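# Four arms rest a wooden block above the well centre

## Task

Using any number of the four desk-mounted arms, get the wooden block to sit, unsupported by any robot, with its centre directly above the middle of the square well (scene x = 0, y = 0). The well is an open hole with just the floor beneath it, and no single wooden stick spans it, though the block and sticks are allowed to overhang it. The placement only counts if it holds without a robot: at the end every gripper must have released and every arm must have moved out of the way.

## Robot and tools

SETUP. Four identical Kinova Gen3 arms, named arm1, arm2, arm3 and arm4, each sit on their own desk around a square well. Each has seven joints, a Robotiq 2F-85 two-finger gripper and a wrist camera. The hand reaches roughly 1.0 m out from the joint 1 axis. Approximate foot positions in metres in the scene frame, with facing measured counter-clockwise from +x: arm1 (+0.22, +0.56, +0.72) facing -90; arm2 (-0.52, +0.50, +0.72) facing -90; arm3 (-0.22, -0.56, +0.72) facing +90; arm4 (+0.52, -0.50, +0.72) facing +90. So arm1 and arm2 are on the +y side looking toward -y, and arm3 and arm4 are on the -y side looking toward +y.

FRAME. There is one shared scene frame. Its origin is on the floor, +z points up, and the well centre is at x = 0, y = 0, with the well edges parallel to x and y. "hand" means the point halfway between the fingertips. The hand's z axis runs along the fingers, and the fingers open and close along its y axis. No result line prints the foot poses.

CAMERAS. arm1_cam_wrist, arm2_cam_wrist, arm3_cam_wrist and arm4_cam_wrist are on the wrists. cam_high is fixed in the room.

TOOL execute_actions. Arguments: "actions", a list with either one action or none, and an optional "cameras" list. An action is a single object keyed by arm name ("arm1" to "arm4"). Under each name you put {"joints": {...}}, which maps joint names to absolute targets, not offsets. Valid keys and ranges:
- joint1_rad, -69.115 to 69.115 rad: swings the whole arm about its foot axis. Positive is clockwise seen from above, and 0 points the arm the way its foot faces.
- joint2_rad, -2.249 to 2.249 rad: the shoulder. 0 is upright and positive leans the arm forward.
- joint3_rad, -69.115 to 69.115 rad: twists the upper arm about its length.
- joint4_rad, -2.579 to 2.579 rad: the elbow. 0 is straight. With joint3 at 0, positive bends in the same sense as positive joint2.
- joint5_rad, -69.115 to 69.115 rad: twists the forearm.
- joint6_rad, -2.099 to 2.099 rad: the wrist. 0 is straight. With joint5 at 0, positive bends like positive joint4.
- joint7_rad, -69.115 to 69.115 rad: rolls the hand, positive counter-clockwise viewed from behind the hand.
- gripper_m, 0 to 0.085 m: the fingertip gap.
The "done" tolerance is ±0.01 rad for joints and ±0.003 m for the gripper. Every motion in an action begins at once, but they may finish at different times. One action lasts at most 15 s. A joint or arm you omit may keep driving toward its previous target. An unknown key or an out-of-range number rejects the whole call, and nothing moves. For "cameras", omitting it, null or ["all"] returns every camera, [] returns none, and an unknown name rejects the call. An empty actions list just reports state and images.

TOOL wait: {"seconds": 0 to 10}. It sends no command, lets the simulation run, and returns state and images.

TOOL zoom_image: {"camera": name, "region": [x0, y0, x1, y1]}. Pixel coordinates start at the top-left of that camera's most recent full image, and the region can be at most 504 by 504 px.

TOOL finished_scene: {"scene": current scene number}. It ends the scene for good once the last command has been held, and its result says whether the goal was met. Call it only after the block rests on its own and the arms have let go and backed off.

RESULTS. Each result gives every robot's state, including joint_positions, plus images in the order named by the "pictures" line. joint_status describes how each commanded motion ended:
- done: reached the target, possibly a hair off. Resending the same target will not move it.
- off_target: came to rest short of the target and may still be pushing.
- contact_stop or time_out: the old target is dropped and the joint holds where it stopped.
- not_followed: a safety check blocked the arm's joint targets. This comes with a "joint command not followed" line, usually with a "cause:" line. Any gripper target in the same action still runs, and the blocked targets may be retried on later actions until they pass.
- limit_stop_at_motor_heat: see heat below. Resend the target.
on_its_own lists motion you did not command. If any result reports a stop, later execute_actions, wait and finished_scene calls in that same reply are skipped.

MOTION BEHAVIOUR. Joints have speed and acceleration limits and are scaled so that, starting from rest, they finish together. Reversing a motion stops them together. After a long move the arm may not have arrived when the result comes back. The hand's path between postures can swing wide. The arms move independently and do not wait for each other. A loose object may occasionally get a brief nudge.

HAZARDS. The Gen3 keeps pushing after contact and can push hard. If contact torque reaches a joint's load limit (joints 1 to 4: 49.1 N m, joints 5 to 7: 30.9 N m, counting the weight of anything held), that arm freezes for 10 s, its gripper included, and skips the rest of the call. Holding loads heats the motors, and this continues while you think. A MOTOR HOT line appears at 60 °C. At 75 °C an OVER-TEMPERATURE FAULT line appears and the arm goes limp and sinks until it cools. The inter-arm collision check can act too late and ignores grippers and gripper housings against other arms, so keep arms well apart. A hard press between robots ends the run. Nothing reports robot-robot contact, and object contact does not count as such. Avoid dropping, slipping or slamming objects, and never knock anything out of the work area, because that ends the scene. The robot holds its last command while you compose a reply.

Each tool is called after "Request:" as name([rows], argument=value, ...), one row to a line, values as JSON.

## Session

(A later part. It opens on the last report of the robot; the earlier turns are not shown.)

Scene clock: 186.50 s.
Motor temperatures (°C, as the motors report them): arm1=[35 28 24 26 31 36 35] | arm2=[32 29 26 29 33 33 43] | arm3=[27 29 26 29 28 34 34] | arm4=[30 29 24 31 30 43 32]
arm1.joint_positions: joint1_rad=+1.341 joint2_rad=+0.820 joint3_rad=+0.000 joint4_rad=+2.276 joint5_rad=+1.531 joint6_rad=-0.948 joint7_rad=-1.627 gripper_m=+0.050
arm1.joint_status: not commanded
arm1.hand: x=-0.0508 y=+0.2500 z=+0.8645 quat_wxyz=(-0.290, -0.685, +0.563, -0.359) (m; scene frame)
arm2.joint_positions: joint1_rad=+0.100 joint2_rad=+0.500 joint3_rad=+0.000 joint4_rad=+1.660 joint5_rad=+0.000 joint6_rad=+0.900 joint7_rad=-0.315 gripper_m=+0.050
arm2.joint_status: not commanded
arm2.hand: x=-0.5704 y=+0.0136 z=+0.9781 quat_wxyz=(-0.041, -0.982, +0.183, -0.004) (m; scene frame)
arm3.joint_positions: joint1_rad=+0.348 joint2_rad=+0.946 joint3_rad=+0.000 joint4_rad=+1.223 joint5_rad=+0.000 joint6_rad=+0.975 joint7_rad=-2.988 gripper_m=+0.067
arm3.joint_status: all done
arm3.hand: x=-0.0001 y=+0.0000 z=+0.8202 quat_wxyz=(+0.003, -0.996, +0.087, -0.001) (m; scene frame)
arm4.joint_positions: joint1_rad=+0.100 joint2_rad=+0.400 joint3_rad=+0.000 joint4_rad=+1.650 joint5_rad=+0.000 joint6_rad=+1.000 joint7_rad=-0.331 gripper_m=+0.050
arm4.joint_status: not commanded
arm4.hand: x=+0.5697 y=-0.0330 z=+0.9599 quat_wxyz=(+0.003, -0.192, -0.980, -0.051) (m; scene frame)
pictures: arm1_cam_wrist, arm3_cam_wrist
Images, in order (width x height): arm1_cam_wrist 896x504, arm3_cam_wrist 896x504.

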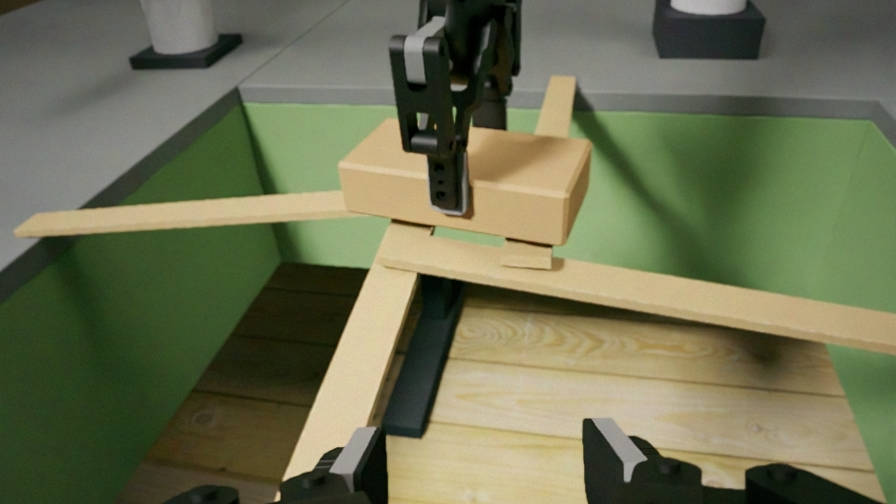

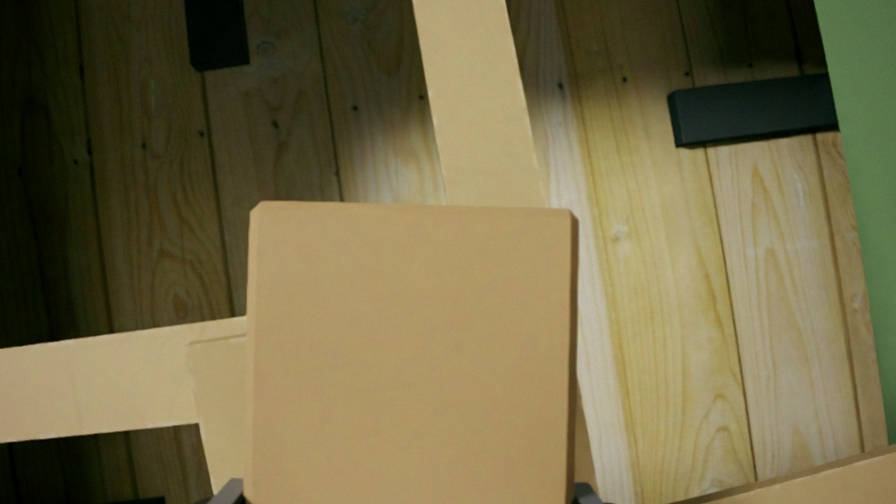

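Request:
execute_actions([
  {"arm3":{"joints":{"joint2_rad":0.9502,"joint4_rad":1.2242,"joint6_rad":0.9672}}},
], cameras=["arm1_cam_wrist","arm3_cam_wrist"])

Request:
zoom_image(camera="arm1_cam_wrist", region=[340, 180, 600, 300])

Scene clock: 189.30 s.
Motor temperatures (°C, as the motors report them): arm1=[35 28 24 26 31 36 35] | arm2=[32 29 26 29 33 33 43] | arm3=[27 29 26 29 28 34 34] | arm4=[30 29 24 31 30 43 32]
arm1.joint_positions: joint1_rad=+1.341 joint2_rad=+0.820 joint3_rad=+0.000 joint4_rad=+2.276 joint5_rad=+1.531 joint6_rad=-0.948 joint7_rad=-1.627 gripper_m=+0.050
arm1.joint_status: not commanded
arm1.hand: x=-0.0508 y=+0.2500 z=+0.8645 quat_wxyz=(-0.290, -0.685, +0.563, -0.359) (m; scene frame)
arm2.joint_positions: joint1_rad=+0.100 joint2_rad=+0.500 joint3_rad=+0.000 joint4_rad=+1.660 joint5_rad=+0.000 joint6_rad=+0.900 joint7_rad=-0.315 gripper_m=+0.050
arm2.joint_status: not commanded
arm2.hand: x=-0.5704 y=+0.0136 z=+0.9781 quat_wxyz=(-0.041, -0.982, +0.183, -0.004) (m; scene frame)
arm3.joint_positions: joint1_rad=+0.348 joint2_rad=+0.952 joint3_rad=+0.000 joint4_rad=+1.225 joint5_rad=+0.000 joint6_rad=+0.967 joint7_rad=-2.988 gripper_m=+0.067
arm3.joint_status: all done
arm3.hand: x=-0.0001 y=+0.0000 z=+0.8162 quat_wxyz=(+0.003, -0.996, +0.087, -0.001) (m; scene frame)
arm4.joint_positions: joint1_rad=+0.100 joint2_rad=+0.400 joint3_rad=+0.000 joint4_rad=+1.650 joint5_rad=+0.000 joint6_rad=+1.000 joint7_rad=-0.331 gripper_m=+0.050
arm4.joint_status: not commanded
arm4.hand: x=+0.5697 y=-0.0330 z=+0.9599 quat_wxyz=(+0.003, -0.192, -0.980, -0.051) (m; scene frame)
pictures: arm1_cam_wrist, arm3_cam_wrist
Images, in order (width x height): arm1_cam_wrist 896x504, arm3_cam_wrist 896x504.

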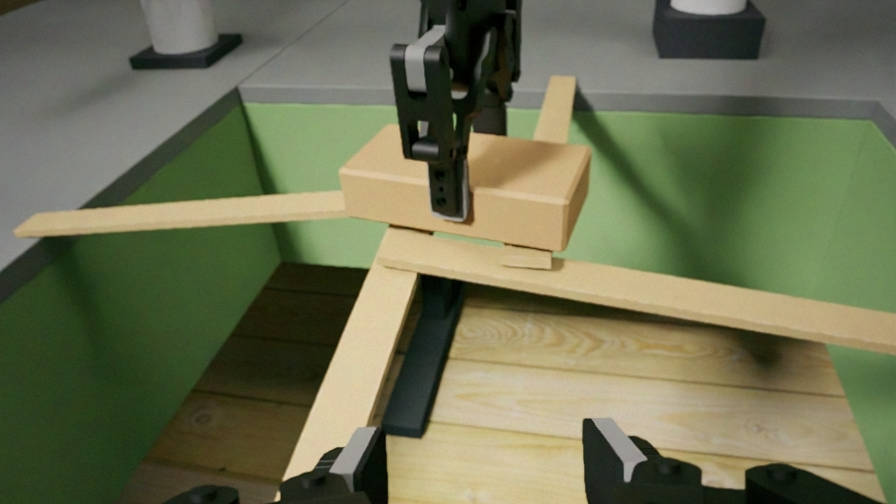

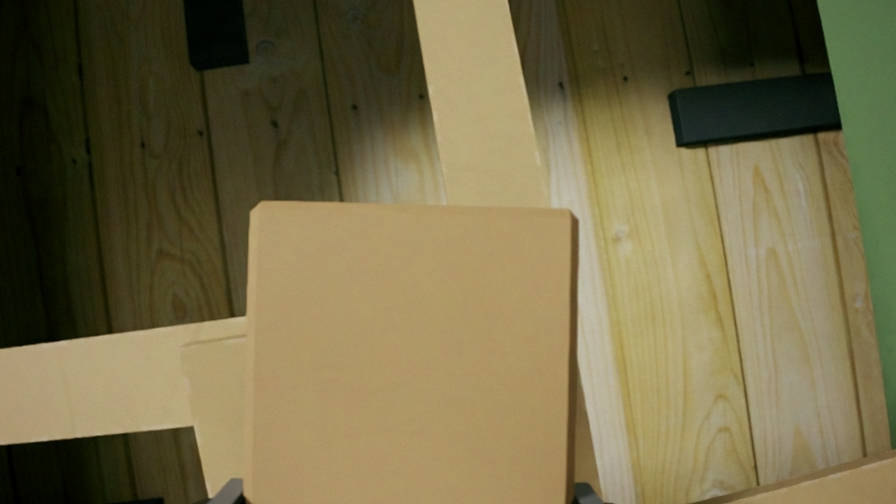

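Region (340, 180, 600, 300) of arm1_cam_wrist's 896x504 image, scaled by 1.938; it fills the top 233 rows of this view, and the rest is white.

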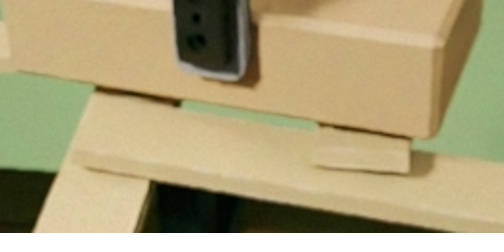

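Request:
execute_actions([
  {"arm3":{"joints":{"joint2_rad":0.9559,"joint4_rad":1.2263,"joint6_rad":0.9594}}},
], cameras=["arm1_cam_wrist"])

Request:
zoom_image(camera="arm1_cam_wrist", region=[340, 180, 600, 300])

Scene clock: 190.40 s.
Motor temperatures (°C, as the motors report them): arm1=[35 28 24 26 31 36 35] | arm2=[32 29 26 29 33 33 43] | arm3=[27 29 26 29 28 34 34] | arm4=[30 29 24 31 30 43 32]
arm1.joint_positions: joint1_rad=+1.341 joint2_rad=+0.820 joint3_rad=+0.000 joint4_rad=+2.276 joint5_rad=+1.531 joint6_rad=-0.948 joint7_rad=-1.627 gripper_m=+0.050
arm1.joint_status: not commanded
arm1.hand: x=-0.0508 y=+0.2500 z=+0.8645 quat_wxyz=(-0.290, -0.685, +0.563, -0.359) (m; scene frame)
arm2.joint_positions: joint1_rad=+0.100 joint2_rad=+0.500 joint3_rad=+0.000 joint4_rad=+1.660 joint5_rad=+0.000 joint6_rad=+0.900 joint7_rad=-0.315 gripper_m=+0.050
arm2.joint_status: not commanded
arm2.hand: x=-0.5704 y=+0.0136 z=+0.9781 quat_wxyz=(-0.041, -0.982, +0.183, -0.004) (m; scene frame)
arm3.joint_positions: joint1_rad=+0.348 joint2_rad=+0.957 joint3_rad=+0.000 joint4_rad=+1.227 joint5_rad=+0.000 joint6_rad=+0.960 joint7_rad=-2.988 gripper_m=+0.067
arm3.joint_status: all done
arm3.hand: x=-0.0001 y=+0.0002 z=+0.8126 quat_wxyz=(+0.003, -0.996, +0.087, -0.001) (m; scene frame)
arm4.joint_positions: joint1_rad=+0.100 joint2_rad=+0.400 joint3_rad=+0.000 joint4_rad=+1.650 joint5_rad=+0.000 joint6_rad=+1.000 joint7_rad=-0.331 gripper_m=+0.050
arm4.joint_status: not commanded
arm4.hand: x=+0.5697 y=-0.0330 z=+0.9599 quat_wxyz=(+0.003, -0.192, -0.980, -0.051) (m; scene frame)
pictures: arm1_cam_wrist
Images, in order (width x height): arm1_cam_wrist 896x504.

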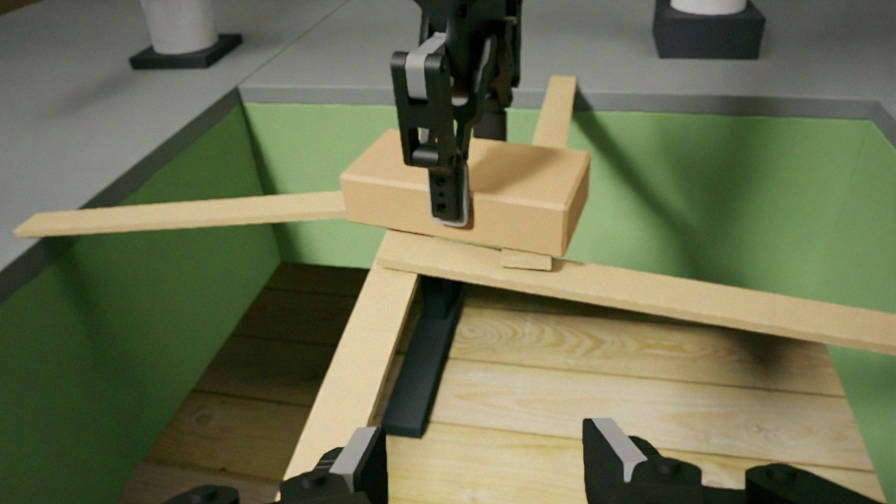

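Region (340, 180, 600, 300) of arm1_cam_wrist's 896x504 image, scaled by 1.938; it fills the top 233 rows of this view, and the rest is white.

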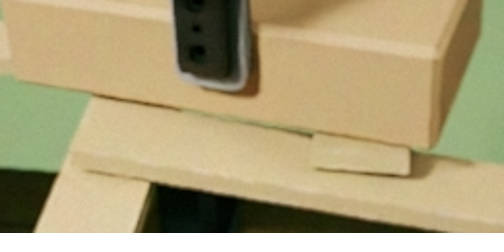

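Request:
execute_actions([
  {"arm3":{"joints":{"joint2_rad":0.9588,"joint4_rad":1.2274,"joint6_rad":0.9555}}},
], cameras=["arm1_cam_wrist"])

Scene clock: 191.40 s.
Motor temperatures (°C, as the motors report them): arm1=[35 28 24 26 31 36 35] | arm2=[32 29 26 29 33 33 43] | arm3=[27 29 26 29 28 34 34] | arm4=[30 29 24 31 30 43 32]
arm1.joint_positions: joint1_rad=+1.341 joint2_rad=+0.820 joint3_rad=+0.000 joint4_rad=+2.276 joint5_rad=+1.531 joint6_rad=-0.948 joint7_rad=-1.627 gripper_m=+0.050
arm1.joint_status: not commanded
arm1.hand: x=-0.0508 y=+0.2500 z=+0.8645 quat_wxyz=(-0.290, -0.685, +0.563, -0.359) (m; scene frame)
arm2.joint_positions: joint1_rad=+0.100 joint2_rad=+0.500 joint3_rad=+0.000 joint4_rad=+1.660 joint5_rad=+0.000 joint6_rad=+0.900 joint7_rad=-0.315 gripper_m=+0.050
arm2.joint_status: not commanded
arm2.hand: x=-0.5704 y=+0.0136 z=+0.9781 quat_wxyz=(-0.041, -0.982, +0.183, -0.004) (m; scene frame)
arm3.joint_positions: joint1_rad=+0.348 joint2_rad=+0.958 joint3_rad=+0.000 joint4_rad=+1.228 joint5_rad=+0.000 joint6_rad=+0.956 joint7_rad=-2.988 gripper_m=+0.067
arm3.joint_status: all done
arm3.hand: x=+0.0000 y=+0.0005 z=+0.8115 quat_wxyz=(+0.004, -0.996, +0.087, -0.001) (m; scene frame)
arm4.joint_positions: joint1_rad=+0.100 joint2_rad=+0.400 joint3_rad=+0.000 joint4_rad=+1.650 joint5_rad=+0.000 joint6_rad=+1.000 joint7_rad=-0.331 gripper_m=+0.050
arm4.joint_status: not commanded
arm4.hand: x=+0.5697 y=-0.0330 z=+0.9599 quat_wxyz=(+0.003, -0.192, -0.980, -0.051) (m; scene frame)
pictures: arm1_cam_wrist
Images, in order (width x height): arm1_cam_wrist 896x504.

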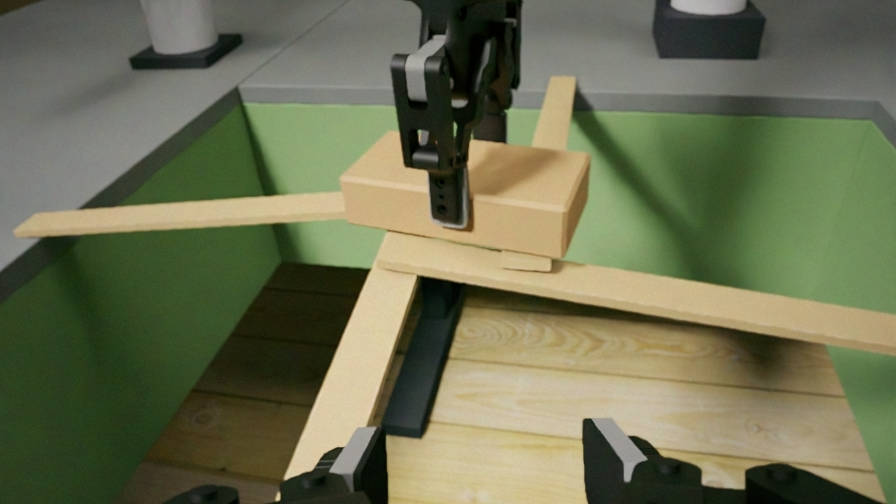

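Load is now transferred to the frame. Releasing.

Request:
execute_actions([
  {"arm3":{"joints":{"gripper_m":0.085}}},
], cameras=["arm1_cam_wrist","arm3_cam_wrist"])

Scene clock: 192.87 s.
Motor temperatures (°C, as the motors report them): arm1=[35 28 24 26 31 36 35] | arm2=[32 29 26 29 33 33 43] | arm3=[27 29 26 29 28 34 34] | arm4=[30 29 24 31 30 43 32]
arm1.joint_positions: joint1_rad=+1.341 joint2_rad=+0.820 joint3_rad=+0.000 joint4_rad=+2.276 joint5_rad=+1.531 joint6_rad=-0.948 joint7_rad=-1.627 gripper_m=+0.050
arm1.joint_status: not commanded
arm1.hand: x=-0.0508 y=+0.2500 z=+0.8645 quat_wxyz=(-0.290, -0.685, +0.563, -0.359) (m; scene frame)
arm2.joint_positions: joint1_rad=+0.100 joint2_rad=+0.500 joint3_rad=+0.000 joint4_rad=+1.660 joint5_rad=+0.000 joint6_rad=+0.900 joint7_rad=-0.315 gripper_m=+0.050
arm2.joint_status: not commanded
arm2.hand: x=-0.5704 y=+0.0136 z=+0.9781 quat_wxyz=(-0.041, -0.982, +0.183, -0.004) (m; scene frame)
arm3.joint_positions: joint1_rad=+0.348 joint2_rad=+0.959 joint3_rad=+0.000 joint4_rad=+1.227 joint5_rad=+0.000 joint6_rad=+0.955 joint7_rad=-2.988 gripper_m=+0.085
arm3.joint_status: all done
arm3.hand: x=+0.0001 y=+0.0007 z=+0.8113 quat_wxyz=(+0.004, -0.996, +0.087, -0.001) (m; scene frame)
arm4.joint_positions: joint1_rad=+0.100 joint2_rad=+0.400 joint3_rad=+0.000 joint4_rad=+1.650 joint5_rad=+0.000 joint6_rad=+1.000 joint7_rad=-0.331 gripper_m=+0.050
arm4.joint_status: not commanded
arm4.hand: x=+0.5697 y=-0.0330 z=+0.9599 quat_wxyz=(+0.003, -0.192, -0.980, -0.051) (m; scene frame)
pictures: arm1_cam_wrist, arm3_cam_wrist
Images, in order (width x height): arm1_cam_wrist 896x504, arm3_cam_wrist 896x504.

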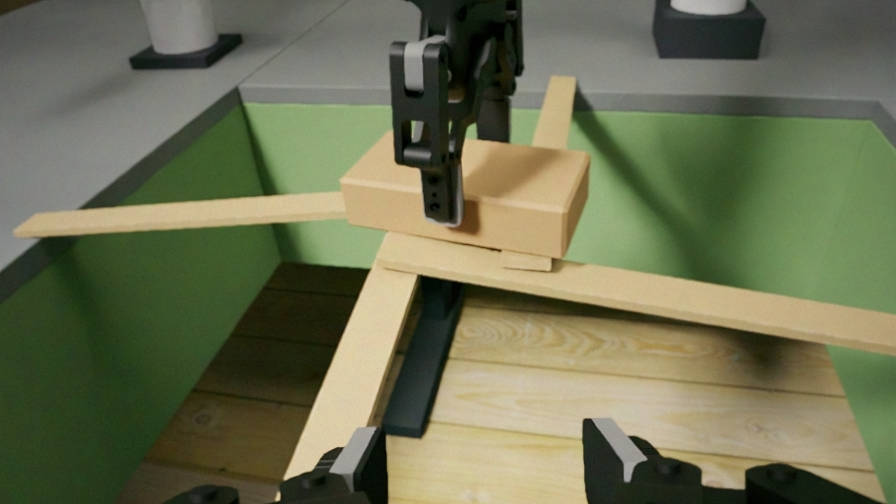

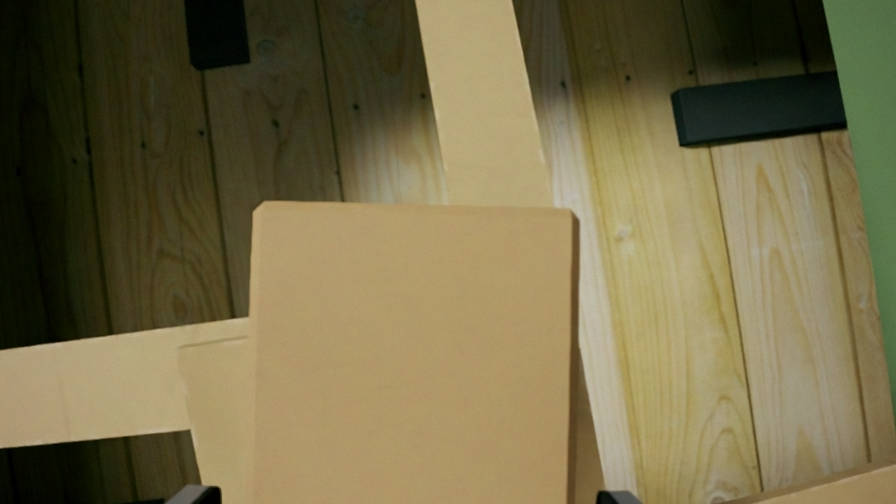

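Request:
execute_actions([
  {"arm3":{"joints":{"joint2_rad":0.40,"joint4_rad":1.042,"joint6_rad":1.70}},"arm1":{"joints":{"joint1_rad":1.75,"joint2_rad":0.4,"joint6_rad":-0.6}}},
])

Scene clock: 196.73 s.
Motor temperatures (°C, as the motors report them): arm1=[35 28 24 26 31 36 35] | arm2=[32 29 26 29 33 33 43] | arm3=[27 29 26 29 28 34 34] | arm4=[30 29 24 31 30 43 32]
arm1.joint_positions: joint1_rad=+1.750 joint2_rad=+0.400 joint3_rad=+0.000 joint4_rad=+2.276 joint5_rad=+1.531 joint6_rad=-0.600 joint7_rad=-1.627 gripper_m=+0.050
arm1.joint_status: all done
arm1.hand: x=-0.2278 y=+0.4706 z=+0.9493 quat_wxyz=(-0.367, -0.626, +0.687, -0.037) (m; scene frame)
arm2.joint_positions: joint1_rad=+0.100 joint2_rad=+0.500 joint3_rad=+0.000 joint4_rad=+1.660 joint5_rad=+0.000 joint6_rad=+0.900 joint7_rad=-0.315 gripper_m=+0.050
arm2.joint_status: not commanded
arm2.hand: x=-0.5704 y=+0.0136 z=+0.9781 quat_wxyz=(-0.041, -0.982, +0.183, -0.004) (m; scene frame)
arm3.joint_positions: joint1_rad=+0.348 joint2_rad=+0.400 joint3_rad=+0.000 joint4_rad=+1.042 joint5_rad=+0.000 joint6_rad=+1.700 joint7_rad=-2.988 gripper_m=+0.085
arm3.joint_status: all done
arm3.hand: x=-0.0415 y=-0.1212 z=+1.1778 quat_wxyz=(+0.004, -0.996, +0.087, -0.001) (m; scene frame)
arm4.joint_positions: joint1_rad=+0.100 joint2_rad=+0.400 joint3_rad=+0.000 joint4_rad=+1.650 joint5_rad=+0.000 joint6_rad=+1.000 joint7_rad=-0.331 gripper_m=+0.050
arm4.joint_status: not commanded
arm4.hand: x=+0.5697 y=-0.0330 z=+0.9599 quat_wxyz=(+0.003, -0.192, -0.980, -0.051) (m; scene frame)
pictures: arm1_cam_wrist, arm2_cam_wrist, arm3_cam_wrist, arm4_cam_wrist, cam_high
Images, in order (width x height): arm1_cam_wrist 896x504, arm2_cam_wrist 896x504, arm3_cam_wrist 896x504, arm4_cam_wrist 896x504, cam_high 896x504.

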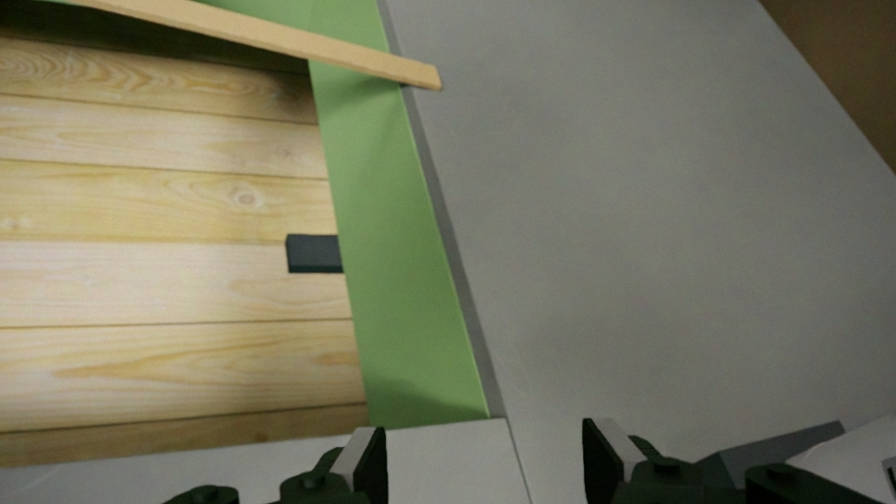

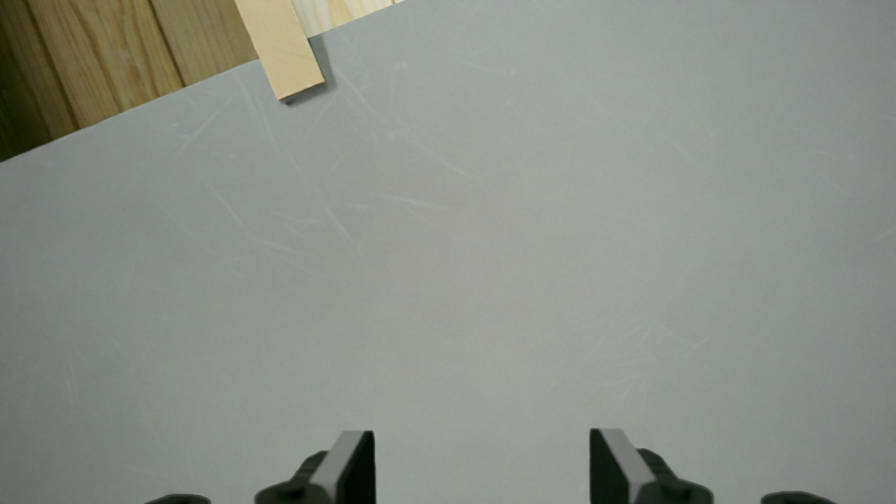

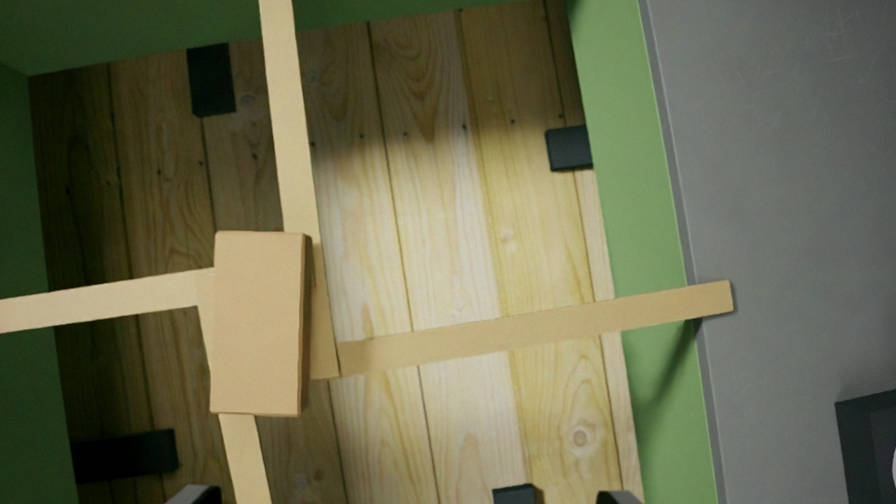

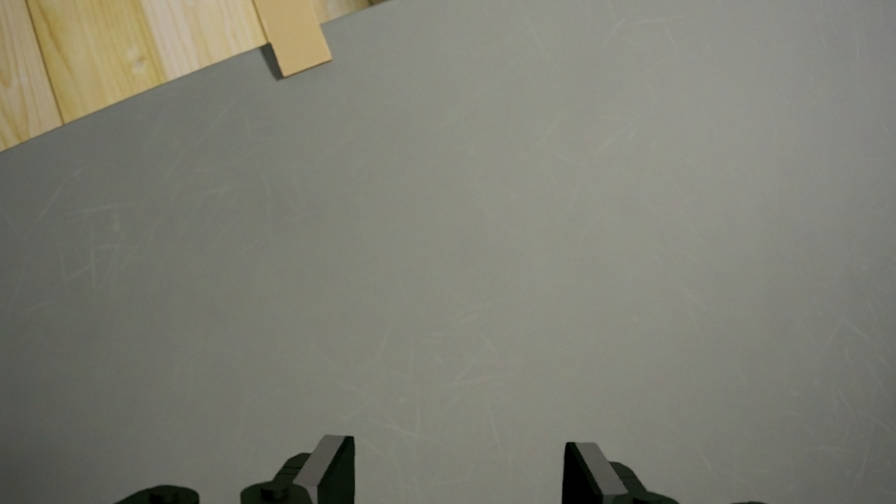

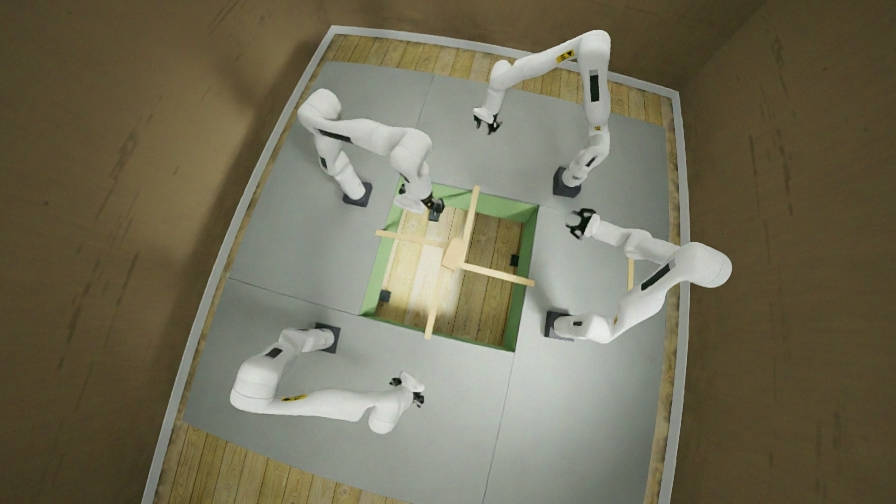

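Request:
finished_scene(scene=1)

The scene is finished: the task was done.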